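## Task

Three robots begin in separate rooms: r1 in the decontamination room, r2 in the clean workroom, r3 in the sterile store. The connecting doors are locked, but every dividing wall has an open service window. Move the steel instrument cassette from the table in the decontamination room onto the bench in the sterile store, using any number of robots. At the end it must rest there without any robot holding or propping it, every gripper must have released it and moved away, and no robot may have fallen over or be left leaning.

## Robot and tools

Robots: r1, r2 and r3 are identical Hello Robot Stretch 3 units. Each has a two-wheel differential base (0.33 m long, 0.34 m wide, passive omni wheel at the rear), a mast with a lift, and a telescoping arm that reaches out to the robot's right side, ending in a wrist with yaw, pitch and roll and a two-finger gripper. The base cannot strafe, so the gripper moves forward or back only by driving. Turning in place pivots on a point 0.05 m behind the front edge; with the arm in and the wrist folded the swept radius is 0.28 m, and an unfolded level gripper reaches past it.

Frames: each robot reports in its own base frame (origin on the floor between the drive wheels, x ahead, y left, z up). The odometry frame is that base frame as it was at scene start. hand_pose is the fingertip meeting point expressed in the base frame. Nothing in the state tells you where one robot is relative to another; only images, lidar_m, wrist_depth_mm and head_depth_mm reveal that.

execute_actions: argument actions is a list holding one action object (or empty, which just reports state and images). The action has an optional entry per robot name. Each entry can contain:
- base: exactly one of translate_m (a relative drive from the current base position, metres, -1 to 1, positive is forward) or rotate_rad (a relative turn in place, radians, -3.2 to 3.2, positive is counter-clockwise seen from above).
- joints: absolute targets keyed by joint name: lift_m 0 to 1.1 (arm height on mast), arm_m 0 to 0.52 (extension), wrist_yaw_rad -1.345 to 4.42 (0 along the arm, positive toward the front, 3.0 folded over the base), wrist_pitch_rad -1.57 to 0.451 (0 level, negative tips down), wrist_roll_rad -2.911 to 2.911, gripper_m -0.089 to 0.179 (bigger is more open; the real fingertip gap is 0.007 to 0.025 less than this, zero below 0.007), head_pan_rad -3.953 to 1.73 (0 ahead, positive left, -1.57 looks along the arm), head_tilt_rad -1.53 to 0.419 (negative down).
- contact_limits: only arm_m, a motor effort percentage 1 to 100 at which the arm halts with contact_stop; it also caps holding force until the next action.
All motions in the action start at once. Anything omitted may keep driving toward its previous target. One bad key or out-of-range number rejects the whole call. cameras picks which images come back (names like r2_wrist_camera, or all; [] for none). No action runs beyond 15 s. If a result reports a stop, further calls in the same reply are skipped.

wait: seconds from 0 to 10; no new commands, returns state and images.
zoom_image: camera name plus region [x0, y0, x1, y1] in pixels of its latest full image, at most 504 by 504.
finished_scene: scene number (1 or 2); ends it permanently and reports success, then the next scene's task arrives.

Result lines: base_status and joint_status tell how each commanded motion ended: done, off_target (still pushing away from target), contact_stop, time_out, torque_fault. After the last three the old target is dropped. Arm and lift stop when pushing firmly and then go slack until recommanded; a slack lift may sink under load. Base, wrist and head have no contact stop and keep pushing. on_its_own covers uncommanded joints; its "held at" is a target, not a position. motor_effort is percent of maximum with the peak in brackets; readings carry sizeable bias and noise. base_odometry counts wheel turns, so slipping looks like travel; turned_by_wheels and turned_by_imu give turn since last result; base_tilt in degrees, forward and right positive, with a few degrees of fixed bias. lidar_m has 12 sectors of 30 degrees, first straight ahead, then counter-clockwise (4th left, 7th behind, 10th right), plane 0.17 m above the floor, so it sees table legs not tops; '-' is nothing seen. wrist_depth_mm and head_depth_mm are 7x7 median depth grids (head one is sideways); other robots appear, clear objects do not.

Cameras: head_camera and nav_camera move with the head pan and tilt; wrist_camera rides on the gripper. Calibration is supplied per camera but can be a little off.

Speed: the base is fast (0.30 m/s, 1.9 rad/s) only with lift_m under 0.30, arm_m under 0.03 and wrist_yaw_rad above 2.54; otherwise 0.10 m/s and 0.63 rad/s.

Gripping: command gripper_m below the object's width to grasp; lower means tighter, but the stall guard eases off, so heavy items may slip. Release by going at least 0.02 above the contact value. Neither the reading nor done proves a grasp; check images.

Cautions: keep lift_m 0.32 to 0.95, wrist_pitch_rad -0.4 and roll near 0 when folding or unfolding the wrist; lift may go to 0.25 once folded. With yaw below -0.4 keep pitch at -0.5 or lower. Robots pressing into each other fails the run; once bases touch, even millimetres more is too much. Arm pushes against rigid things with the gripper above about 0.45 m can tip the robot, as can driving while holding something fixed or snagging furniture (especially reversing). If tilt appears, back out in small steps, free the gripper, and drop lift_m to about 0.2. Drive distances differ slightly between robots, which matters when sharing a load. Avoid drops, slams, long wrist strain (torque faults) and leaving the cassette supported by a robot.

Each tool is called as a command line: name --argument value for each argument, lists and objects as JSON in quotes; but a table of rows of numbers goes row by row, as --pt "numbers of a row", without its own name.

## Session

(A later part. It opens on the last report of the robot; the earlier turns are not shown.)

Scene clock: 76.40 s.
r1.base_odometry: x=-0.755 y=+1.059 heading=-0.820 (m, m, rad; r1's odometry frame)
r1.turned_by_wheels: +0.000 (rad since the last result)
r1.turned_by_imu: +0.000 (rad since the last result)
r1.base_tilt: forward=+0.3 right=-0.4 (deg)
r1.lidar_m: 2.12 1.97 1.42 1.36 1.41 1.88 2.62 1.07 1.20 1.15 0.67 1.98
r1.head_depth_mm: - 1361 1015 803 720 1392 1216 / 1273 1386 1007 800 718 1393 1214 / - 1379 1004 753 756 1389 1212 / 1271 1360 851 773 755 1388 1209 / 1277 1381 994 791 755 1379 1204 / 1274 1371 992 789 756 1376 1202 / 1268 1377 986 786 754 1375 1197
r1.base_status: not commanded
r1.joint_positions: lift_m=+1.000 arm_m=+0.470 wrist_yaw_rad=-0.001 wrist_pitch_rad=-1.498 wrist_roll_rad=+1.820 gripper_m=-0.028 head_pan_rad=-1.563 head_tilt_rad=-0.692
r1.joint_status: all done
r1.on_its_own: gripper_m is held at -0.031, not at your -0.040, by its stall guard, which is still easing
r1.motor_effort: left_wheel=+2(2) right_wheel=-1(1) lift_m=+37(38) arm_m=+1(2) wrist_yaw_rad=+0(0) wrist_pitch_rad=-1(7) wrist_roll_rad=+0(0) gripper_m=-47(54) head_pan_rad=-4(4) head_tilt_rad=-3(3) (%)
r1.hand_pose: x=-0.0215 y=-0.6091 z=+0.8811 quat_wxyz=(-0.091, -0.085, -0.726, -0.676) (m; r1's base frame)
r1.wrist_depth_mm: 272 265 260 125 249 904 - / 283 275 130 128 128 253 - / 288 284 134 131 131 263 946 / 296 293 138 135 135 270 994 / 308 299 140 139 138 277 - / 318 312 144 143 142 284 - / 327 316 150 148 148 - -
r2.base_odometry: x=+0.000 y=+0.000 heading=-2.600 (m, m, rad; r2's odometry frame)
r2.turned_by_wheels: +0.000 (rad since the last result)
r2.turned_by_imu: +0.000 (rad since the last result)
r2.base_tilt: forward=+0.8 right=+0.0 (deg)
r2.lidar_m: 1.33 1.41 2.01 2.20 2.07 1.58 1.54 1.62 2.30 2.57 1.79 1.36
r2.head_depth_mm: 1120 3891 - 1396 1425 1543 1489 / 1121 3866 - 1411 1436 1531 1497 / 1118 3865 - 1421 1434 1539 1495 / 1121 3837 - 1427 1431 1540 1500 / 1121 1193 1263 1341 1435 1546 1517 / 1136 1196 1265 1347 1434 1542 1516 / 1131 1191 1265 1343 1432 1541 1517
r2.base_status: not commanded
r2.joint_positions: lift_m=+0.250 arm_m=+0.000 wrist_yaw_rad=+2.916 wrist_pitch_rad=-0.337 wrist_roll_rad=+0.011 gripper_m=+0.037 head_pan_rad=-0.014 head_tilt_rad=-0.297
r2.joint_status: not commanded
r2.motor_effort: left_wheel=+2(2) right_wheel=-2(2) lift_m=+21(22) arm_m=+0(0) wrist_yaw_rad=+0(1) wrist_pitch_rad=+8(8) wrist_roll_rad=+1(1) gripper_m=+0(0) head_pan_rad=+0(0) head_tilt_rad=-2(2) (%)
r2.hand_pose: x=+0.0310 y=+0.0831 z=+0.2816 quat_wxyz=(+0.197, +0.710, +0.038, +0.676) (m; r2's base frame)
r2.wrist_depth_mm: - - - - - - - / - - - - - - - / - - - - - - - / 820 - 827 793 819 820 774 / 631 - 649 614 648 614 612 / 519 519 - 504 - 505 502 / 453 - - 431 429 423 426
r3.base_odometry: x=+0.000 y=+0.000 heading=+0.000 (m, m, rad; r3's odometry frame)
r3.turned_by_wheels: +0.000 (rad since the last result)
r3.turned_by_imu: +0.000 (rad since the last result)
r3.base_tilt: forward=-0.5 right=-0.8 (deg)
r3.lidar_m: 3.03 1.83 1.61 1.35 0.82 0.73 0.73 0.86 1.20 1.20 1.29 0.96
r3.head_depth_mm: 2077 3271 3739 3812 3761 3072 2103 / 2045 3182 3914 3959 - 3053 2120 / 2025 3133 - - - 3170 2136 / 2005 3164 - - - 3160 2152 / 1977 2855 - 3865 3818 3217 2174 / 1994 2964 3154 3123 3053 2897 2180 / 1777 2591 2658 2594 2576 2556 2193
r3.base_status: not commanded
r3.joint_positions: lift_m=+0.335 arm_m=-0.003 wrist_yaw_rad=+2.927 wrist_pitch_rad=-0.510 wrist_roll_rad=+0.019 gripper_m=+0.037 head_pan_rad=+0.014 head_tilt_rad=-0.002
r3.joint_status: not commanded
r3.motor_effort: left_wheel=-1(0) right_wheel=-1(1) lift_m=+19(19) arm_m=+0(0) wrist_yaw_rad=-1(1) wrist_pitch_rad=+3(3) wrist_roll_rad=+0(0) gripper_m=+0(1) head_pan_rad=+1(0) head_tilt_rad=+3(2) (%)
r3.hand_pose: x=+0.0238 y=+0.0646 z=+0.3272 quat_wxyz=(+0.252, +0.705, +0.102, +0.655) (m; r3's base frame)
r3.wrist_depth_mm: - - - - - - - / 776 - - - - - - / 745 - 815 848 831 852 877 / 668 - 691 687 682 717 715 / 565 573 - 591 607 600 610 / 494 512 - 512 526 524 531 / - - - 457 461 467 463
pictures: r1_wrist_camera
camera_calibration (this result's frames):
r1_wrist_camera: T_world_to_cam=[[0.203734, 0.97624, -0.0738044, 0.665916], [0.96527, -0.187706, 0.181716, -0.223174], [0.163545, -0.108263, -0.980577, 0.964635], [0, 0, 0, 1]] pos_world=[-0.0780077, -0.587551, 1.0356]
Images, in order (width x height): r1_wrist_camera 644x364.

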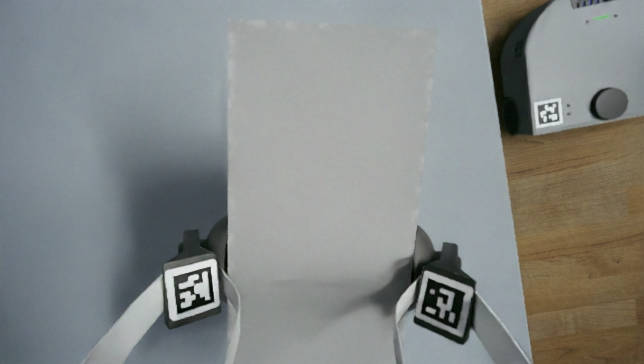

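execute_actions --actions '[{"r1":{"base":{"rotate_rad":1.57},"joints":{"lift_m":1.1,"arm_m":0.0,"wrist_roll_rad":1.57}},"r2":{"base":{"translate_m":0.7}}}]' --cameras '[]'

execute_actions --actions '[{"r1":{"base":{"translate_m":0.72}},"r2":{"base":{"rotate_rad":1.57}}}]' --cameras '[]'

execute_actions --actions '[{"r1":{"base":{"rotate_rad":1.57},"joints":{"head_tilt_rad":-0.4}},"r2":{"base":{"translate_m":-0.45},"joints":{"head_pan_rad":-1.57,"head_tilt_rad":-0.4}}}]' --cameras '["r1_nav_camera","r1_head_camera","r2_nav_camera"]'

Scene clock: 85.87 s.
r1.base_odometry: x=-0.755 y=+1.059 heading=+0.750 (m, m, rad; r1's odometry frame)
r1.turned_by_wheels: +1.570 (rad since the last result)
r1.turned_by_imu: +1.582 (rad since the last result)
r1.base_tilt: forward=+0.4 right=-0.5 (deg)
r1.lidar_m: 1.36 1.41 1.89 2.62 2.10 1.20 1.15 0.67 2.00 2.11 1.96 1.43
r1.head_depth_mm: - - - - - 1343 286 / - - - - - - - / - - - - - - - / 1888 2080 2343 1984 - - - / 1890 2126 2340 1984 - - 286 / 1893 2127 2335 1939 1631 1346 286 / 1898 2131 2326 1925 1599 1368 1198
r1.base_status: done
r1.joint_positions: lift_m=+1.097 arm_m=+0.001 wrist_yaw_rad=+0.000 wrist_pitch_rad=-1.496 wrist_roll_rad=+1.574 gripper_m=+0.025 head_pan_rad=-1.563 head_tilt_rad=-0.692
r1.joint_status: all done
joint sent to its limit — the command would take r1.lift_m past its upper limit and r1.arm_m past its lower limit, so those joints were sent only as far as their limits.
r1.on_its_own: gripper_m is held at +0.024, not at your -0.040, by its stall guard, which is still easing
r1.motor_effort: left_wheel=-1(7) right_wheel=+2(9) lift_m=+37(38) arm_m=-4(4) wrist_yaw_rad=-1(1) wrist_pitch_rad=-2(2) wrist_roll_rad=-2(4) gripper_m=-24(36) head_pan_rad=-4(4) head_tilt_rad=-3(3) (%)
r1.hand_pose: x=-0.0215 y=-0.1411 z=+0.9782 quat_wxyz=(-0.001, -0.001, -0.733, -0.681) (m; r1's base frame)
r1.wrist_depth_mm: - - - 130 - - - / - - - 131 130 - - / - - - 135 133 - - / - - - 139 137 - - / - - 145 142 142 - - / - - 150 148 145 - - / - - - 151 - - -
r2.base_odometry: x=-0.600 y=-0.361 heading=-2.600 (m, m, rad; r2's odometry frame)
r2.turned_by_wheels: +0.000 (rad since the last result)
r2.turned_by_imu: +0.001 (rad since the last result)
r2.base_tilt: forward=+0.8 right=+0.0 (deg)
r2.lidar_m: 0.63 0.66 0.95 2.16 2.29 2.30 2.25 2.37 2.67 1.97 0.85 0.65
r2.head_depth_mm: 3100 3231 3348 3408 881 644 747 / 3110 3275 3362 3518 886 647 561 / 3078 3177 3400 3571 895 648 562 / 3073 3243 3409 3433 847 674 563 / 507 536 566 605 646 697 753 / 511 539 571 608 651 699 751 / 511 540 575 612 650 697 751
r2.base_status: done
r2.joint_positions: lift_m=+0.250 arm_m=+0.000 wrist_yaw_rad=+2.916 wrist_pitch_rad=-0.337 wrist_roll_rad=+0.011 gripper_m=+0.037 head_pan_rad=-0.014 head_tilt_rad=-0.297
r2.joint_status: not commanded
r2.motor_effort: left_wheel=+2(12) right_wheel=-2(5) lift_m=+22(22) arm_m=+0(0) wrist_yaw_rad=+2(0) wrist_pitch_rad=+8(8) wrist_roll_rad=+0(1) gripper_m=+0(1) head_pan_rad=+0(0) head_tilt_rad=-1(3) (%)
r2.hand_pose: x=+0.0310 y=+0.0831 z=+0.2815 quat_wxyz=(+0.197, +0.710, +0.038, +0.676) (m; r2's base frame)
r2.wrist_depth_mm: - - - - - 925 644 / - - - - - 916 660 / - - - - - 938 650 / 835 - 810 810 796 783 649 / 630 - 650 612 639 629 602 / 523 514 - 513 - 499 511 / 452 - - 428 431 432 431
r3.base_odometry: x=+0.000 y=+0.000 heading=+0.000 (m, m, rad; r3's odometry frame)
r3.turned_by_wheels: +0.000 (rad since the last result)
r3.turned_by_imu: +0.001 (rad since the last result)
r3.base_tilt: forward=-0.4 right=-0.9 (deg)
r3.lidar_m: 3.02 1.84 1.61 1.35 0.82 0.73 0.73 0.87 1.20 1.20 1.29 0.96
r3.head_depth_mm: 2064 3263 3729 3838 3865 3061 2116 / 2051 3202 3909 3901 - 3069 2121 / 2025 3131 - - - 3124 2150 / 1999 3089 - - - 3186 2164 / 1996 2868 - 3906 3810 3189 2189 / 1976 2951 3143 3102 3089 2942 2193 / 1786 2583 2636 2621 2550 2537 2195
r3.base_status: not commanded
r3.joint_positions: lift_m=+0.335 arm_m=-0.003 wrist_yaw_rad=+2.927 wrist_pitch_rad=-0.510 wrist_roll_rad=+0.019 gripper_m=+0.037 head_pan_rad=+0.014 head_tilt_rad=-0.002
r3.joint_status: not commanded
r3.motor_effort: left_wheel=+0(1) right_wheel=-1(1) lift_m=+19(19) arm_m=+0(0) wrist_yaw_rad=+0(1) wrist_pitch_rad=+3(3) wrist_roll_rad=+0(0) gripper_m=+0(1) head_pan_rad=+0(0) head_tilt_rad=+2(2) (%)
r3.hand_pose: x=+0.0238 y=+0.0646 z=+0.3272 quat_wxyz=(+0.252, +0.705, +0.102, +0.655) (m; r3's base frame)
r3.wrist_depth_mm: - - - - - - - / 794 - - - - - - / 771 - 819 830 827 852 873 / 664 - 683 692 689 703 708 / 560 572 - 589 608 604 616 / 502 512 - 518 521 527 533 / - - - 458 457 468 469
pictures: none
No camera images: the call's "cameras" was empty. Leave "cameras" out to get every camera's image.

Scene clock: 94.73 s.
r1.base_odometry: x=-0.228 y=+1.550 heading=+0.750 (m, m, rad; r1's odometry frame)
r1.turned_by_wheels: +0.000 (rad since the last result)
r1.turned_by_imu: +0.007 (rad since the last result)
r1.base_tilt: forward=+0.4 right=-0.5 (deg)
r1.lidar_m: 0.64 0.67 0.90 2.36 2.72 1.56 1.87 1.29 2.19 2.09 0.93 0.67
r1.head_depth_mm: - - - - - 1337 287 / - - - - - - - / - - - - - - - / 1873 2076 2323 1977 - - - / 1877 2103 2308 1977 - - 287 / 1866 2087 2304 1931 1637 1355 287 / 1856 2047 2196 1900 1608 1371 1200
r1.base_status: done
r1.joint_positions: lift_m=+1.097 arm_m=+0.001 wrist_yaw_rad=+0.000 wrist_pitch_rad=-1.496 wrist_roll_rad=+1.574 gripper_m=+0.038 head_pan_rad=-1.563 head_tilt_rad=-0.692
r1.joint_status: not commanded
r1.on_its_own: gripper_m is held at +0.037, not at your -0.040, by its stall guard, which is not easing now
r1.motor_effort: left_wheel=-1(5) right_wheel=+2(6) lift_m=+37(37) arm_m=-4(4) wrist_yaw_rad=-1(0) wrist_pitch_rad=-2(1) wrist_roll_rad=-2(2) gripper_m=-21(26) head_pan_rad=-4(3) head_tilt_rad=-3(3) (%)
r1.hand_pose: x=-0.0215 y=-0.1411 z=+0.9782 quat_wxyz=(-0.001, -0.001, -0.733, -0.681) (m; r1's base frame)
r1.wrist_depth_mm: - - - - - - - / - - - 132 131 - - / - - - 136 134 - - / - - - 139 138 - - / - - 145 143 143 - - / - - 150 148 146 - - / - - - 153 - - -
r2.base_odometry: x=-0.600 y=-0.361 heading=-1.030 (m, m, rad; r2's odometry frame)
r2.turned_by_wheels: +1.570 (rad since the last result)
r2.turned_by_imu: +1.587 (rad since the last result)
r2.base_tilt: forward=+0.8 right=+0.1 (deg)
r2.lidar_m: 2.17 2.29 2.30 2.25 2.37 2.67 1.96 0.84 0.64 0.63 0.67 0.95
r2.head_depth_mm: 1813 1908 1947 1958 2005 1818 1491 / 1846 1971 2081 2205 2323 1884 1491 / 1865 1970 2079 2206 2315 1914 1503 / 1857 1962 2082 2205 2325 1907 1499 / 1858 1975 2083 2228 2342 1924 1508 / 1872 1970 2089 2237 2358 1930 1513 / 1860 1966 2080 2211 2351 1937 1520
r2.base_status: done
r2.joint_positions: lift_m=+0.250 arm_m=+0.000 wrist_yaw_rad=+2.916 wrist_pitch_rad=-0.337 wrist_roll_rad=+0.011 gripper_m=+0.037 head_pan_rad=-0.014 head_tilt_rad=-0.297
r2.joint_status: not commanded
r2.motor_effort: left_wheel=-2(9) right_wheel=+1(8) lift_m=+22(22) arm_m=-1(0) wrist_yaw_rad=+0(1) wrist_pitch_rad=+8(8) wrist_roll_rad=+0(1) gripper_m=+0(1) head_pan_rad=+0(0) head_tilt_rad=-2(1) (%)
r2.hand_pose: x=+0.0310 y=+0.0831 z=+0.2815 quat_wxyz=(+0.197, +0.710, +0.038, +0.676) (m; r2's base frame)
r2.wrist_depth_mm: - - - - - - - / - - - - - - - / - - - - - - - / 830 - 795 828 787 808 789 / 632 - 647 632 629 622 610 / 516 523 - 509 - 507 501 / 456 - - 426 428 426 440
r3.base_odometry: x=+0.000 y=+0.000 heading=+0.000 (m, m, rad; r3's odometry frame)
r3.turned_by_wheels: +0.000 (rad since the last result)
r3.turned_by_imu: +0.001 (rad since the last result)
r3.base_tilt: forward=-0.4 right=-0.7 (deg)
r3.lidar_m: 3.01 1.84 1.61 1.36 0.82 0.73 0.73 0.87 1.20 1.20 1.30 0.96
r3.head_depth_mm: 2063 3191 3744 3841 3812 3051 2093 / 2046 3155 3906 3973 3943 3086 2120 / 2050 3131 - - - 3086 2173 / 2026 3084 - - - 3167 2159 / 2008 2829 - 3863 3802 3225 2167 / 1979 2938 3180 3066 3063 2926 2210 / 1774 2569 2616 2569 2556 2527 2224
r3.base_status: not commanded
r3.joint_positions: lift_m=+0.335 arm_m=-0.003 wrist_yaw_rad=+2.927 wrist_pitch_rad=-0.510 wrist_roll_rad=+0.019 gripper_m=+0.037 head_pan_rad=+0.014 head_tilt_rad=-0.002
r3.joint_status: not commanded
r3.motor_effort: left_wheel=+0(0) right_wheel=-1(1) lift_m=+19(19) arm_m=+0(0) wrist_yaw_rad=+0(1) wrist_pitch_rad=+3(3) wrist_roll_rad=+0(0) gripper_m=+0(0) head_pan_rad=+1(0) head_tilt_rad=+2(2) (%)
r3.hand_pose: x=+0.0238 y=+0.0646 z=+0.3272 quat_wxyz=(+0.252, +0.705, +0.102, +0.655) (m; r3's base frame)
r3.wrist_depth_mm: - - - - - - - / 796 - - - - - - / 754 - 810 817 831 834 855 / 664 - 691 685 688 718 714 / 578 566 - 591 587 604 619 / 488 512 - 517 527 525 528 / - - - 454 457 466 467
pictures: none
No camera images: the call's "cameras" was empty. Leave "cameras" out to get every camera's image.

Scene clock: 98.17 s.
r1.base_odometry: x=-0.228 y=+1.550 heading=+2.320 (m, m, rad; r1's odometry frame)
r1.turned_by_wheels: +1.570 (rad since the last result)
r1.turned_by_imu: +1.580 (rad since the last result)
r1.base_tilt: forward=+0.4 right=-0.5 (deg)
r1.lidar_m: 2.35 2.72 1.55 1.87 2.23 2.19 2.10 0.93 0.67 0.64 0.67 0.90
r1.head_depth_mm: 3194 - - - - - - / 3199 - - - - - - / 3177 - - - - - - / 3176 3551 3179 3111 740 619 - / - - 3730 3015 738 627 - / 3207 3455 3758 3053 733 634 891 / 3222 3445 3724 3033 731 631 908
r1.base_status: done
r1.joint_positions: lift_m=+1.097 arm_m=+0.001 wrist_yaw_rad=+0.000 wrist_pitch_rad=-1.496 wrist_roll_rad=+1.574 gripper_m=+0.038 head_pan_rad=-1.563 head_tilt_rad=-0.409
r1.joint_status: all done
r1.on_its_own: gripper_m is held at +0.037, not at your -0.040, by its stall guard, which is not easing now
r1.motor_effort: left_wheel=-1(6) right_wheel=+2(7) lift_m=+36(37) arm_m=-4(4) wrist_yaw_rad=-1(0) wrist_pitch_rad=-2(2) wrist_roll_rad=-2(2) gripper_m=-22(21) head_pan_rad=-4(4) head_tilt_rad=+3(17) (%)
r1.hand_pose: x=-0.0215 y=-0.1411 z=+0.9782 quat_wxyz=(-0.001, -0.001, -0.733, -0.681) (m; r1's base frame)
r1.wrist_depth_mm: 586 823 - - - - - / 589 809 - 132 130 - - / 591 832 - 136 134 - - / 601 835 - 139 139 - - / 601 874 146 144 143 - - / 606 760 150 147 146 - - / 605 937 - 152 - - -
r2.base_odometry: x=-0.831 y=+0.025 heading=-1.030 (m, m, rad; r2's odometry frame)
r2.turned_by_wheels: +0.000 (rad since the last result)
r2.turned_by_imu: +0.000 (rad since the last result)
r2.base_tilt: forward=+0.7 right=+0.2 (deg)
r2.lidar_m: 2.61 2.77 2.32 2.27 2.40 2.20 1.87 0.81 0.62 0.60 0.64 0.91
r2.head_depth_mm: 3002 3225 3456 3147 747 573 807 / 3007 3215 3379 2975 750 575 812 / 2989 3232 3343 3205 752 577 816 / 3034 3221 3352 3212 757 577 817 / 3033 3285 3359 3233 758 580 823 / 3019 3279 3391 3266 764 581 828 / 3034 3239 3386 3079 765 584 828
r2.base_status: done
r2.joint_positions: lift_m=+0.250 arm_m=+0.000 wrist_yaw_rad=+2.916 wrist_pitch_rad=-0.337 wrist_roll_rad=+0.011 gripper_m=+0.037 head_pan_rad=-1.563 head_tilt_rad=-0.395
r2.joint_status: all done
r2.motor_effort: left_wheel=-1(11) right_wheel=+1(3) lift_m=+22(22) arm_m=+0(0) wrist_yaw_rad=+1(0) wrist_pitch_rad=+8(8) wrist_roll_rad=+0(0) gripper_m=-1(1) head_pan_rad=-3(42) head_tilt_rad=-4(19) (%)
r2.hand_pose: x=+0.0310 y=+0.0831 z=+0.2815 quat_wxyz=(+0.197, +0.710, +0.038, +0.676) (m; r2's base frame)
r2.wrist_depth_mm: - - - - - - - / - - - - - - - / - - - - - - - / 823 - 811 796 786 811 796 / 629 - 659 630 638 615 610 / 522 507 - 507 - 504 505 / 458 - - 436 437 428 424
r3.base_odometry: x=+0.000 y=+0.000 heading=+0.000 (m, m, rad; r3's odometry frame)
r3.turned_by_wheels: +0.000 (rad since the last result)
r3.turned_by_imu: +0.000 (rad since the last result)
r3.base_tilt: forward=-0.4 right=-0.7 (deg)
r3.lidar_m: 3.03 1.84 1.61 1.36 0.82 0.73 0.73 0.86 1.20 1.20 1.29 0.96
r3.head_depth_mm: 2085 3215 3782 3779 3801 3079 2107 / 2058 3241 3909 3881 3963 3127 2125 / 2044 3110 - - - 3078 2139 / 2029 3100 - - - 3233 2137 / 1996 2864 3939 3942 3866 3188 2149 / 1965 2954 3178 3114 3061 2919 2188 / 1768 2564 2614 2564 2593 2556 2218
r3.base_status: not commanded
r3.joint_positions: lift_m=+0.335 arm_m=-0.003 wrist_yaw_rad=+2.927 wrist_pitch_rad=-0.510 wrist_roll_rad=+0.019 gripper_m=+0.037 head_pan_rad=+0.014 head_tilt_rad=-0.002
r3.joint_status: not commanded
r3.motor_effort: left_wheel=+0(0) right_wheel=-1(1) lift_m=+19(19) arm_m=+0(0) wrist_yaw_rad=-1(0) wrist_pitch_rad=+3(4) wrist_roll_rad=+0(0) gripper_m=+0(0) head_pan_rad=+0(0) head_tilt_rad=+3(2) (%)
r3.hand_pose: x=+0.0238 y=+0.0646 z=+0.3272 quat_wxyz=(+0.252, +0.705, +0.102, +0.655) (m; r3's base frame)
r3.wrist_depth_mm: - - - - - - - / 761 - - - - - - / 756 - 828 828 813 875 897 / 659 - 687 687 706 702 729 / 566 560 - 577 602 597 621 / 493 514 - 514 518 520 534 / - - - 457 456 468 471
pictures: r1_head_camera (sideways: a quarter turn clockwise sets it upright), r1_nav_camera (sideways: a quarter turn counterclockwise sets it upright), r2_nav_camera (sideways: a quarter turn counterclockwise sets it upright)
camera_calibration (this result's frames):
r1_head_camera: T_world_to_cam=[[-0.0322985, 0.427811, -0.903291, 1.20139], [0.999357, 0.0279207, -0.0225098, 0.0286788], [0.0155906, -0.903437, -0.428437, 0.517361], [0, 0, 0, 1]] pos_world=[0.00207677, -0.0473666, 1.30751]
r1_nav_camera: T_world_to_cam=[[-0.00520134, -0.361075, 0.932522, -1.17224], [-0.999632, 0.0266926, 0.00475978, 0.0558114], [-0.02661, -0.932155, -0.361081, 0.427546], [0, 0, 0, 1]] pos_world=[0.0610707, -0.026217, 1.24725]
r2_nav_camera: T_world_to_cam=[[-0.0329229, -0.335134, 0.941595, -1.17733], [-0.999455, 0.013225, -0.0302389, 0.0967476], [-0.00231854, -0.942078, -0.335387, 0.397623], [0, 0, 0, 1]] pos_world=[0.0588557, -0.0212502, 1.24485]
Images, in order (width x height): r1_head_camera 896x504, r1_nav_camera 672x504, r2_nav_camera 672x504.

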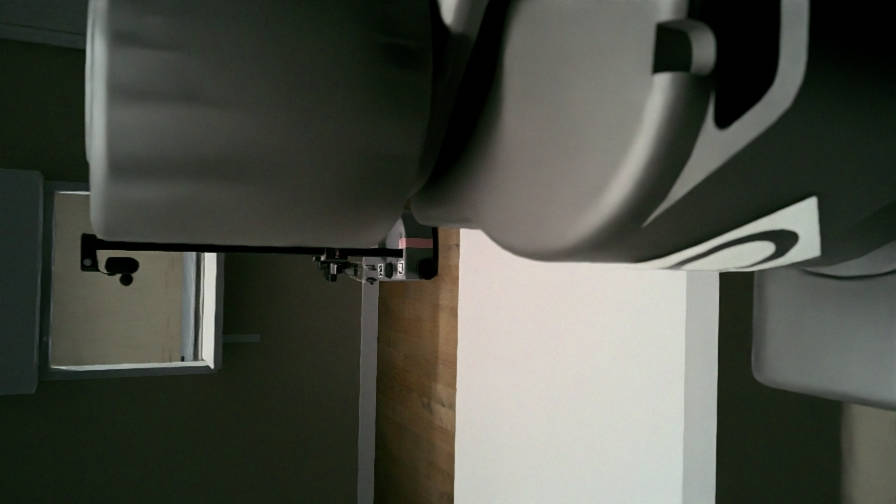

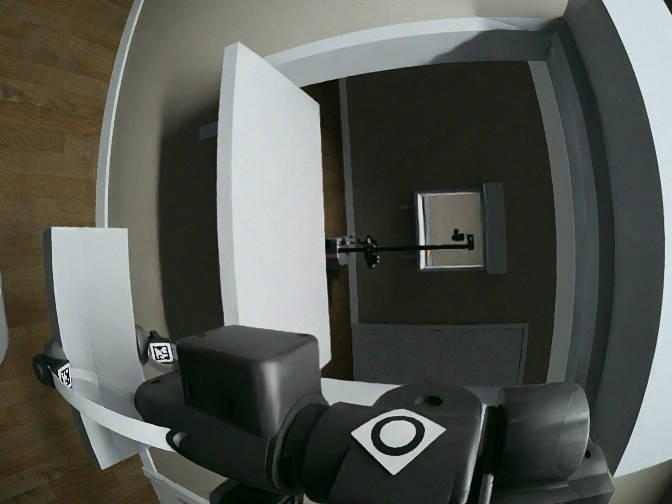

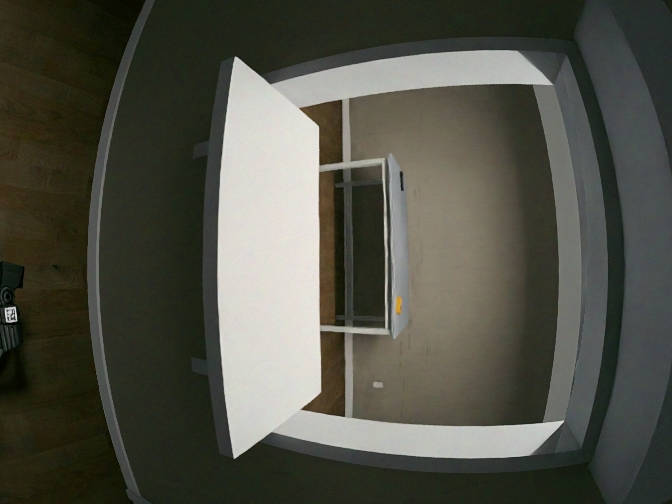

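execute_actions --actions '[{"r1":{"base":{"translate_m":0.25},"joints":{"arm_m":0.52}},"r2":{"base":{"rotate_rad":1.57}}}]' --cameras '[]'

execute_actions --actions '[{"r1":{"joints":{"lift_m":1.02}},"r2":{"base":{"translate_m":1.0}}}]' --cameras '[]'

execute_actions --actions '[{"r1":{"joints":{"gripper_m":0.17}},"r2":{"base":{"translate_m":0.65}}}]' --cameras '[]'

execute_actions --actions '[{"r1":{"joints":{"lift_m":1.1,"arm_m":0}},"r2":{"base":{"rotate_rad":1.57},"joints":{"head_tilt_rad":-0.6}}}]' --cameras '["r2_nav_camera","r2_head_camera"]'

Scene clock: 109.23 s.
r1.base_odometry: x=-0.399 y=+1.733 heading=+2.319 (m, m, rad; r1's odometry frame)
r1.turned_by_wheels: +0.000 (rad since the last result)
r1.turned_by_imu: +0.002 (rad since the last result)
r1.base_tilt: forward=+0.4 right=-0.5 (deg)
r1.lidar_m: 2.35 2.47 1.42 1.87 1.93 2.44 2.34 0.93 0.67 0.64 0.66 0.90
r1.head_depth_mm: 3164 3479 3720 3148 751 626 901 / 3163 3485 3764 3071 747 622 902 / 3169 - 3774 718 744 621 902 / - - 3776 718 739 619 902 / 3215 3555 3760 962 737 636 902 / 3223 3467 3765 3008 734 634 903 / 3220 3445 3663 956 729 632 902
r1.base_status: done
r1.joint_positions: lift_m=+1.097 arm_m=+0.520 wrist_yaw_rad=+0.000 wrist_pitch_rad=-1.496 wrist_roll_rad=+1.574 gripper_m=+0.038 head_pan_rad=-1.563 head_tilt_rad=-0.409
r1.joint_status: all done
r1.on_its_own: gripper_m is held at +0.037, not at your -0.040, by its stall guard, which is not easing now
r1.motor_effort: left_wheel=-2(5) right_wheel=+2(5) lift_m=+37(37) arm_m=+4(3) wrist_yaw_rad=+0(0) wrist_pitch_rad=-2(2) wrist_roll_rad=-2(2) gripper_m=-21(21) head_pan_rad=-4(4) head_tilt_rad=+2(2) (%)
r1.hand_pose: x=-0.0215 y=-0.6594 z=+0.9782 quat_wxyz=(-0.001, -0.002, -0.733, -0.681) (m; r1's base frame)
r1.wrist_depth_mm: 273 267 257 250 246 243 969 / 277 273 264 132 131 248 245 / 290 280 273 136 135 254 - / 298 288 279 140 139 260 - / 304 297 146 144 143 267 - / 313 305 151 147 146 272 - / - 310 301 153 283 285 -
r2.base_odometry: x=-0.831 y=+0.025 heading=+0.540 (m, m, rad; r2's odometry frame)
r2.turned_by_wheels: +1.570 (rad since the last result)
r2.turned_by_imu: +1.586 (rad since the last result)
r2.base_tilt: forward=+0.8 right=+0.1 (deg)
r2.lidar_m: 2.27 2.40 2.20 1.85 0.81 0.62 0.60 0.64 0.92 2.62 2.77 2.33
r2.head_depth_mm: 2016 2018 2013 2024 1993 1695 1379 / 2205 2381 2557 2719 2210 1685 1376 / 2214 2389 2570 2753 2194 1687 1383 / 2222 2383 2591 2770 2226 1702 1381 / 2238 2372 2593 2765 2231 1703 1389 / 2231 2415 2574 2783 2246 1717 1396 / 2232 2395 2590 2800 2232 1727 1393
r2.base_status: done
r2.joint_positions: lift_m=+0.250 arm_m=+0.000 wrist_yaw_rad=+2.916 wrist_pitch_rad=-0.337 wrist_roll_rad=+0.011 gripper_m=+0.037 head_pan_rad=-1.563 head_tilt_rad=-0.395
r2.joint_status: not commanded
r2.motor_effort: left_wheel=-2(9) right_wheel=+1(6) lift_m=+22(22) arm_m=-1(1) wrist_yaw_rad=+0(1) wrist_pitch_rad=+8(8) wrist_roll_rad=+1(0) gripper_m=+0(1) head_pan_rad=-3(3) head_tilt_rad=-3(3) (%)
r2.hand_pose: x=+0.0310 y=+0.0830 z=+0.2815 quat_wxyz=(+0.197, +0.710, +0.038, +0.676) (m; r2's base frame)
r2.wrist_depth_mm: 781 - - - - - - / 798 - - - - - - / 830 - - - - - - / 786 - 804 809 795 808 772 / 628 - 636 625 635 615 621 / 508 515 - 518 - 503 508 / 450 - - 426 437 429 429
r3.base_odometry: x=+0.000 y=+0.000 heading=+0.000 (m, m, rad; r3's odometry frame)
r3.turned_by_wheels: +0.000 (rad since the last result)
r3.turned_by_imu: +0.001 (rad since the last result)
r3.base_tilt: forward=-0.4 right=-0.7 (deg)
r3.lidar_m: 3.02 1.83 1.61 1.36 0.82 0.73 0.73 0.87 1.20 1.20 1.29 0.97
r3.head_depth_mm: 2075 3257 3801 3846 3856 3081 2096 / 2054 3238 3944 3959 3986 3125 2099 / 2059 3143 - - - 3106 2134 / 2028 3112 - - - 3174 2151 / 1979 2867 3900 3839 3881 3178 2158 / 1965 2980 3181 3098 3057 2909 2192 / 1782 2568 2663 2623 2569 2521 2207
r3.base_status: not commanded
r3.joint_positions: lift_m=+0.335 arm_m=-0.003 wrist_yaw_rad=+2.927 wrist_pitch_rad=-0.510 wrist_roll_rad=+0.019 gripper_m=+0.037 head_pan_rad=+0.014 head_tilt_rad=-0.002
r3.joint_status: not commanded
r3.motor_effort: left_wheel=+0(0) right_wheel=-1(1) lift_m=+19(19) arm_m=+0(0) wrist_yaw_rad=+1(0) wrist_pitch_rad=+4(4) wrist_roll_rad=+0(0) gripper_m=-1(0) head_pan_rad=+0(0) head_tilt_rad=+3(2) (%)
r3.hand_pose: x=+0.0238 y=+0.0646 z=+0.3272 quat_wxyz=(+0.252, +0.705, +0.102, +0.655) (m; r3's base frame)
r3.wrist_depth_mm: - - - - - - - / 772 - - - - - - / 760 - 803 820 830 881 882 / 669 - 669 676 706 700 721 / 558 563 - 579 598 591 616 / 498 508 - 504 517 526 530 / - - - 453 463 469 469
pictures: none
No camera images: the call's "cameras" was empty. Leave "cameras" out to get every camera's image.

Scene clock: 114.17 s.
r1.base_odometry: x=-0.399 y=+1.733 heading=+2.319 (m, m, rad; r1's odometry frame)
r1.turned_by_wheels: +0.000 (rad since the last result)
r1.turned_by_imu: +0.000 (rad since the last result)
r1.base_tilt: forward=+0.5 right=-0.4 (deg)
r1.lidar_m: 2.35 2.48 1.42 1.87 1.94 2.44 2.34 0.92 0.67 0.64 0.66 0.90
r1.head_depth_mm: 3228 3434 - 3099 751 626 901 / 3173 3379 3765 2261 719 621 904 / - - 3823 976 698 620 901 / - - 3677 971 702 617 904 / 3249 3548 3723 3062 704 636 904 / 3221 3464 3741 3026 732 634 901 / 3206 3459 3689 957 732 633 903
r1.base_status: not commanded
r1.joint_positions: lift_m=+1.020 arm_m=+0.520 wrist_yaw_rad=+0.000 wrist_pitch_rad=-1.496 wrist_roll_rad=+1.574 gripper_m=+0.038 head_pan_rad=-1.563 head_tilt_rad=-0.409
r1.joint_status: all done
r1.on_its_own: gripper_m is held at +0.037, not at your -0.040, by its stall guard, which is not easing now
r1.motor_effort: left_wheel=-1(0) right_wheel=+2(2) lift_m=+31(29) arm_m=+4(4) wrist_yaw_rad=+0(0) wrist_pitch_rad=-2(2) wrist_roll_rad=-2(2) gripper_m=-21(21) head_pan_rad=-3(4) head_tilt_rad=+3(3) (%)
r1.hand_pose: x=-0.0215 y=-0.6594 z=+0.9014 quat_wxyz=(-0.001, -0.002, -0.733, -0.681) (m; r1's base frame)
r1.wrist_depth_mm: 195 191 186 178 175 173 171 / 199 195 192 133 131 178 174 / 204 201 194 136 135 182 177 / 210 206 200 139 139 185 181 / 217 213 147 144 142 190 186 / 222 218 151 148 146 195 192 / 229 223 217 153 205 199 195
r2.base_odometry: x=+0.026 y=+0.539 heading=+0.540 (m, m, rad; r2's odometry frame)
r2.turned_by_wheels: +0.000 (rad since the last result)
r2.turned_by_imu: +0.000 (rad since the last result)
r2.base_tilt: forward=+0.8 right=+0.0 (deg)
r2.lidar_m: 1.27 1.34 1.90 2.09 2.13 1.65 1.61 1.70 2.43 2.68 1.71 1.30
r2.head_depth_mm: 2260 2409 2599 2779 2221 1685 1382 / 2281 2442 2605 2827 2212 1703 1382 / 2269 2443 2616 2825 2226 1699 1384 / 2268 2416 2613 2816 2227 1705 1389 / 2285 2436 2639 2835 2219 1712 1387 / 2284 2462 2635 2848 2246 1718 1393 / 2286 2474 2653 2851 2269 1720 1392
r2.base_status: done
r2.joint_positions: lift_m=+0.250 arm_m=+0.000 wrist_yaw_rad=+2.916 wrist_pitch_rad=-0.337 wrist_roll_rad=+0.011 gripper_m=+0.037 head_pan_rad=-1.563 head_tilt_rad=-0.395
r2.joint_status: not commanded
r2.motor_effort: left_wheel=-1(8) right_wheel=+1(7) lift_m=+22(21) arm_m=-1(1) wrist_yaw_rad=+0(1) wrist_pitch_rad=+8(8) wrist_roll_rad=+0(0) gripper_m=-1(1) head_pan_rad=-2(3) head_tilt_rad=-3(3) (%)
r2.hand_pose: x=+0.0310 y=+0.0830 z=+0.2815 quat_wxyz=(+0.197, +0.710, +0.038, +0.676) (m; r2's base frame)
r2.wrist_depth_mm: - - - - - - - / - - - - - - - / - - - - - - - / 798 - 810 794 787 797 778 / 645 - 662 621 642 608 615 / 519 511 - 511 - 507 509 / 455 - - 429 431 428 431
r3.base_odometry: x=+0.000 y=+0.000 heading=+0.000 (m, m, rad; r3's odometry frame)
r3.turned_by_wheels: +0.000 (rad since the last result)
r3.turned_by_imu: +0.001 (rad since the last result)
r3.base_tilt: forward=-0.4 right=-0.7 (deg)
r3.lidar_m: 3.01 1.84 1.61 1.36 0.82 0.73 0.73 0.86 1.20 1.20 1.29 0.97
r3.head_depth_mm: 2072 3214 3718 3831 3815 3068 2099 / 2052 3201 3857 3847 3923 3104 2132 / 2035 3148 - - - 3065 2151 / 2029 3071 - - - 3151 2149 / 1994 2869 3972 3950 3874 3251 2143 / 1965 2942 3149 3115 3099 2920 2181 / 1778 2556 2637 2561 2548 2550 2216
r3.base_status: not commanded
r3.joint_positions: lift_m=+0.335 arm_m=-0.003 wrist_yaw_rad=+2.927 wrist_pitch_rad=-0.510 wrist_roll_rad=+0.019 gripper_m=+0.037 head_pan_rad=+0.014 head_tilt_rad=-0.002
r3.joint_status: not commanded
r3.motor_effort: left_wheel=-1(0) right_wheel=-1(1) lift_m=+19(19) arm_m=+0(0) wrist_yaw_rad=+1(1) wrist_pitch_rad=+4(3) wrist_roll_rad=+0(0) gripper_m=-1(1) head_pan_rad=+0(1) head_tilt_rad=+3(3) (%)
r3.hand_pose: x=+0.0238 y=+0.0646 z=+0.3272 quat_wxyz=(+0.252, +0.705, +0.102, +0.655) (m; r3's base frame)
r3.wrist_depth_mm: - - - - - - - / 786 - - - - - - / 769 - 824 811 839 844 859 / 677 - 684 687 692 704 726 / 557 566 - 594 603 600 613 / 500 514 - 513 522 523 543 / - - - 456 458 469 471
pictures: none
No camera images: the call's "cameras" was empty. Leave "cameras" out to get every camera's image.

Scene clock: 117.97 s.
r1.base_odometry: x=-0.399 y=+1.733 heading=+2.319 (m, m, rad; r1's odometry frame)
r1.turned_by_wheels: +0.000 (rad since the last result)
r1.turned_by_imu: +0.000 (rad since the last result)
r1.base_tilt: forward=+0.3 right=-0.6 (deg)
r1.lidar_m: 2.35 2.47 1.42 1.87 1.93 2.44 2.34 0.92 0.67 0.64 0.66 0.90
r1.head_depth_mm: 3127 1368 - 1531 751 627 905 / 3179 3417 3765 3103 748 622 905 / - - 3812 983 708 621 902 / - - 3700 972 704 618 901 / 3222 3508 3752 3062 711 636 903 / 3213 3431 3685 3038 734 634 903 / 3213 3435 3702 959 728 632 901
r1.base_status: not commanded
r1.joint_positions: lift_m=+1.020 arm_m=+0.520 wrist_yaw_rad=-0.001 wrist_pitch_rad=-1.499 wrist_roll_rad=+1.574 gripper_m=+0.170 head_pan_rad=-1.563 head_tilt_rad=-0.409
r1.joint_status: all done
r1.motor_effort: left_wheel=-2(3) right_wheel=+2(3) lift_m=+31(31) arm_m=+4(4) wrist_yaw_rad=+1(1) wrist_pitch_rad=-1(2) wrist_roll_rad=-2(2) gripper_m=+0(90) head_pan_rad=-4(4) head_tilt_rad=+2(2) (%)
r1.hand_pose: x=-0.0215 y=-0.6587 z=+0.9014 quat_wxyz=(-0.001, -0.002, -0.732, -0.682) (m; r1's base frame)
r1.wrist_depth_mm: 195 191 185 181 176 174 170 / 201 196 190 155 154 178 175 / 205 200 196 159 158 182 177 / 211 205 199 164 189 187 182 / 214 209 204 166 193 191 185 / - 215 211 172 198 197 191 / 231 223 218 176 206 202 -
r2.base_odometry: x=+0.584 y=+0.873 heading=+0.540 (m, m, rad; r2's odometry frame)
r2.turned_by_wheels: +0.000 (rad since the last result)
r2.turned_by_imu: +0.000 (rad since the last result)
r2.base_tilt: forward=+0.7 right=+0.2 (deg)
r2.lidar_m: 0.62 0.65 0.93 2.03 2.17 2.31 2.26 2.39 2.79 1.96 0.82 0.63
r2.head_depth_mm: 2297 2462 2634 2795 2210 1692 1373 / 2301 2472 2664 2854 2201 1698 1381 / 2297 2468 2642 2828 2219 1691 1375 / 2331 2468 2681 2846 2226 1718 1376 / 2300 2472 2677 2839 2245 1704 1390 / 2250 2412 2424 2369 2171 1716 1395 / 1693 1687 1673 1666 1667 1614 1386
r2.base_status: done
r2.joint_positions: lift_m=+0.250 arm_m=+0.000 wrist_yaw_rad=+2.916 wrist_pitch_rad=-0.337 wrist_roll_rad=+0.011 gripper_m=+0.037 head_pan_rad=-1.563 head_tilt_rad=-0.395
r2.joint_status: not commanded
r2.motor_effort: left_wheel=-2(8) right_wheel=+1(6) lift_m=+22(22) arm_m=-1(1) wrist_yaw_rad=+0(1) wrist_pitch_rad=+8(8) wrist_roll_rad=+0(0) gripper_m=+0(0) head_pan_rad=-3(3) head_tilt_rad=-3(3) (%)
r2.hand_pose: x=+0.0310 y=+0.0830 z=+0.2815 quat_wxyz=(+0.197, +0.710, +0.038, +0.676) (m; r2's base frame)
r2.wrist_depth_mm: - - - - - 904 631 / - - - - - 898 643 / - - - - - 906 654 / 815 - 833 788 790 779 639 / 647 - 655 629 659 604 593 / 518 521 - 509 - 501 498 / 449 - - 434 430 432 427
r3.base_odometry: x=+0.000 y=+0.000 heading=+0.000 (m, m, rad; r3's odometry frame)
r3.turned_by_wheels: +0.000 (rad since the last result)
r3.turned_by_imu: +0.000 (rad since the last result)
r3.base_tilt: forward=-0.5 right=-0.7 (deg)
r3.lidar_m: 3.02 1.84 1.61 1.36 0.82 0.73 0.73 0.87 1.20 1.20 1.30 0.96
r3.head_depth_mm: 2080 3241 3815 3825 3821 3099 2108 / 2057 3180 3908 3897 3979 3075 2127 / 2033 3130 - - - 3132 2140 / 1986 3141 - - - 3180 2177 / 1981 2833 3896 3936 3906 3252 2168 / 1976 2993 3161 3122 3061 2942 2182 / 1769 2574 2599 2592 2569 2605 2219
r3.base_status: not commanded
r3.joint_positions: lift_m=+0.335 arm_m=-0.003 wrist_yaw_rad=+2.927 wrist_pitch_rad=-0.510 wrist_roll_rad=+0.019 gripper_m=+0.037 head_pan_rad=+0.014 head_tilt_rad=-0.002
r3.joint_status: not commanded
r3.motor_effort: left_wheel=+0(0) right_wheel=-1(1) lift_m=+19(19) arm_m=+0(0) wrist_yaw_rad=+0(1) wrist_pitch_rad=+4(4) wrist_roll_rad=+0(0) gripper_m=-1(1) head_pan_rad=+0(1) head_tilt_rad=+2(2) (%)
r3.hand_pose: x=+0.0238 y=+0.0646 z=+0.3272 quat_wxyz=(+0.252, +0.705, +0.102, +0.655) (m; r3's base frame)
r3.wrist_depth_mm: - - - - - - - / 791 - - - - - - / 761 - 806 829 864 847 868 / 668 - 674 680 694 703 736 / 567 562 - 600 611 606 612 / 490 512 - 507 515 521 533 / - - - 462 455 463 467
pictures: none
No camera images: the call's "cameras" was empty. Leave "cameras" out to get every camera's image.

Scene clock: 122.97 s.
r1.base_odometry: x=-0.399 y=+1.733 heading=+2.319 (m, m, rad; r1's odometry frame)
r1.turned_by_wheels: +0.000 (rad since the last result)
r1.turned_by_imu: +0.000 (rad since the last result)
r1.base_tilt: forward=+0.3 right=-0.6 (deg)
r1.lidar_m: 2.36 2.47 1.42 1.87 1.93 2.45 2.34 0.92 0.67 0.64 0.66 0.90
r1.head_depth_mm: 3152 - - - - - - / 2940 - - - - - - / 3172 - - - - - - / - - 3716 3091 708 613 - / 3210 3544 3725 3027 709 618 - / 3216 3469 3748 3023 734 635 888 / 3206 3465 3685 957 732 632 903
r1.base_status: not commanded
r1.joint_positions: lift_m=+1.097 arm_m=+0.001 wrist_yaw_rad=+0.000 wrist_pitch_rad=-1.498 wrist_roll_rad=+1.574 gripper_m=+0.170 head_pan_rad=-1.563 head_tilt_rad=-0.408
r1.joint_status: all done
joint sent to its limit — the command would take r1.lift_m past its upper limit and r1.arm_m past its lower limit, so those joints were sent only as far as their limits.
r1.motor_effort: left_wheel=-1(1) right_wheel=+2(2) lift_m=+35(34) arm_m=-3(5) wrist_yaw_rad=+0(1) wrist_pitch_rad=-1(1) wrist_roll_rad=-2(2) gripper_m=+0(1) head_pan_rad=-3(4) head_tilt_rad=+3(3) (%)
r1.hand_pose: x=-0.0215 y=-0.1406 z=+0.9783 quat_wxyz=(-0.001, -0.001, -0.732, -0.681) (m; r1's base frame)
r1.wrist_depth_mm: 584 799 - - - - - / 580 815 - - - - - / 574 836 - - - - - / 576 801 - - - - - / 579 911 - - - - - / - 918 - - - - - / 626 855 - - - - -
r2.base_odometry: x=+0.584 y=+0.873 heading=+2.110 (m, m, rad; r2's odometry frame)
r2.turned_by_wheels: +1.570 (rad since the last result)
r2.turned_by_imu: +1.586 (rad since the last result)
r2.base_tilt: forward=+0.8 right=+0.1 (deg)
r2.lidar_m: 2.03 2.17 2.31 2.26 2.39 2.77 1.96 0.82 0.63 0.62 0.65 0.94
r2.head_depth_mm: 1052 2808 3129 745 623 944 1142 / 2888 2542 2914 748 623 949 1140 / 2986 3328 3148 749 624 952 1145 / 3005 3325 3091 749 625 956 1146 / 3014 3225 2972 750 627 967 1146 / 3052 3365 3121 751 626 969 1154 / 3006 679 682 706 630 971 1159
r2.base_status: done
r2.joint_positions: lift_m=+0.250 arm_m=+0.000 wrist_yaw_rad=+2.916 wrist_pitch_rad=-0.337 wrist_roll_rad=+0.011 gripper_m=+0.037 head_pan_rad=-1.563 head_tilt_rad=-0.593
r2.joint_status: all done
r2.motor_effort: left_wheel=-2(9) right_wheel=+1(5) lift_m=+22(21) arm_m=-1(1) wrist_yaw_rad=+0(0) wrist_pitch_rad=+8(8) wrist_roll_rad=+0(0) gripper_m=+0(0) head_pan_rad=-3(3) head_tilt_rad=-4(29) (%)
r2.hand_pose: x=+0.0310 y=+0.0830 z=+0.2815 quat_wxyz=(+0.197, +0.710, +0.038, +0.676) (m; r2's base frame)
r2.wrist_depth_mm: - - - - - - - / - - - - - - - / - - - - - - - / 817 - 820 827 818 795 792 / 639 - 663 622 634 613 627 / 517 521 - 518 - 510 509 / 450 - - 427 431 422 422
r3.base_odometry: x=+0.000 y=+0.000 heading=+0.000 (m, m, rad; r3's odometry frame)
r3.turned_by_wheels: +0.000 (rad since the last result)
r3.turned_by_imu: +0.001 (rad since the last result)
r3.base_tilt: forward=-0.5 right=-0.8 (deg)
r3.lidar_m: 3.04 1.84 1.61 1.36 0.82 0.73 0.73 0.87 1.20 1.20 1.29 0.96
r3.head_depth_mm: 2066 3264 3806 3773 3881 3080 2109 / 2044 3171 3876 3943 3943 3124 2116 / 2021 3164 - - - 3161 2138 / 2030 3085 - - - 3178 2147 / 1988 2829 3906 3883 3813 3204 2174 / 1978 2945 3200 3079 3038 2914 2196 / 1786 2591 2596 2625 2572 2532 2199
r3.base_status: not commanded
r3.joint_positions: lift_m=+0.335 arm_m=-0.003 wrist_yaw_rad=+2.927 wrist_pitch_rad=-0.510 wrist_roll_rad=+0.019 gripper_m=+0.037 head_pan_rad=+0.014 head_tilt_rad=-0.002
r3.joint_status: not commanded
r3.motor_effort: left_wheel=+0(0) right_wheel=-1(0) lift_m=+19(19) arm_m=+0(0) wrist_yaw_rad=+0(1) wrist_pitch_rad=+4(3) wrist_roll_rad=+0(0) gripper_m=-1(1) head_pan_rad=+0(0) head_tilt_rad=+2(2) (%)
r3.hand_pose: x=+0.0238 y=+0.0646 z=+0.3272 quat_wxyz=(+0.252, +0.705, +0.102, +0.655) (m; r3's base frame)
r3.wrist_depth_mm: - - - - - - - / 782 - - - - - - / 767 - 797 834 853 847 875 / 657 - 674 693 704 714 710 / 570 571 - 587 598 608 611 / 495 516 - 512 531 523 538 / - - - 465 461 467 468
pictures: r2_head_camera (sideways: a quarter turn clockwise sets it upright), r2_nav_camera (sideways: a quarter turn counterclockwise sets it upright)
camera_calibration (this result's frames):
r2_head_camera: T_world_to_cam=[[0.0456148, 0.55771, -0.828782, 1.09665], [0.998113, -0.0595773, 0.0148433, -0.0287597], [-0.0410984, -0.827895, -0.559375, 0.685425], [0, 0, 0, 1]] pos_world=[0.00685176, -0.0458674, 1.29272]
r2_nav_camera: T_world_to_cam=[[-0.0317603, -0.513712, 0.857375, -1.06746], [-0.99949, 0.0192434, -0.0254947, 0.0905642], [-0.00340188, -0.857747, -0.514061, 0.630133], [0, 0, 0, 1]] pos_world=[0.0587588, -0.00961248, 1.24145]
Images, in order (width x height): r2_head_camera 896x504, r2_nav_camera 672x504.

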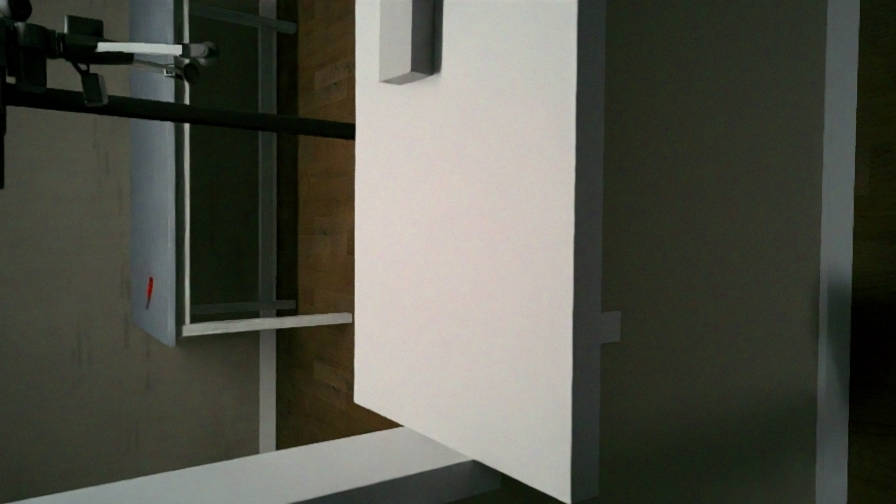

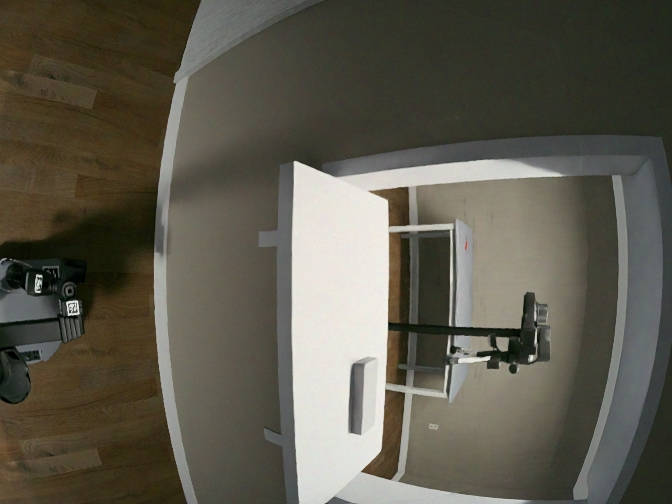

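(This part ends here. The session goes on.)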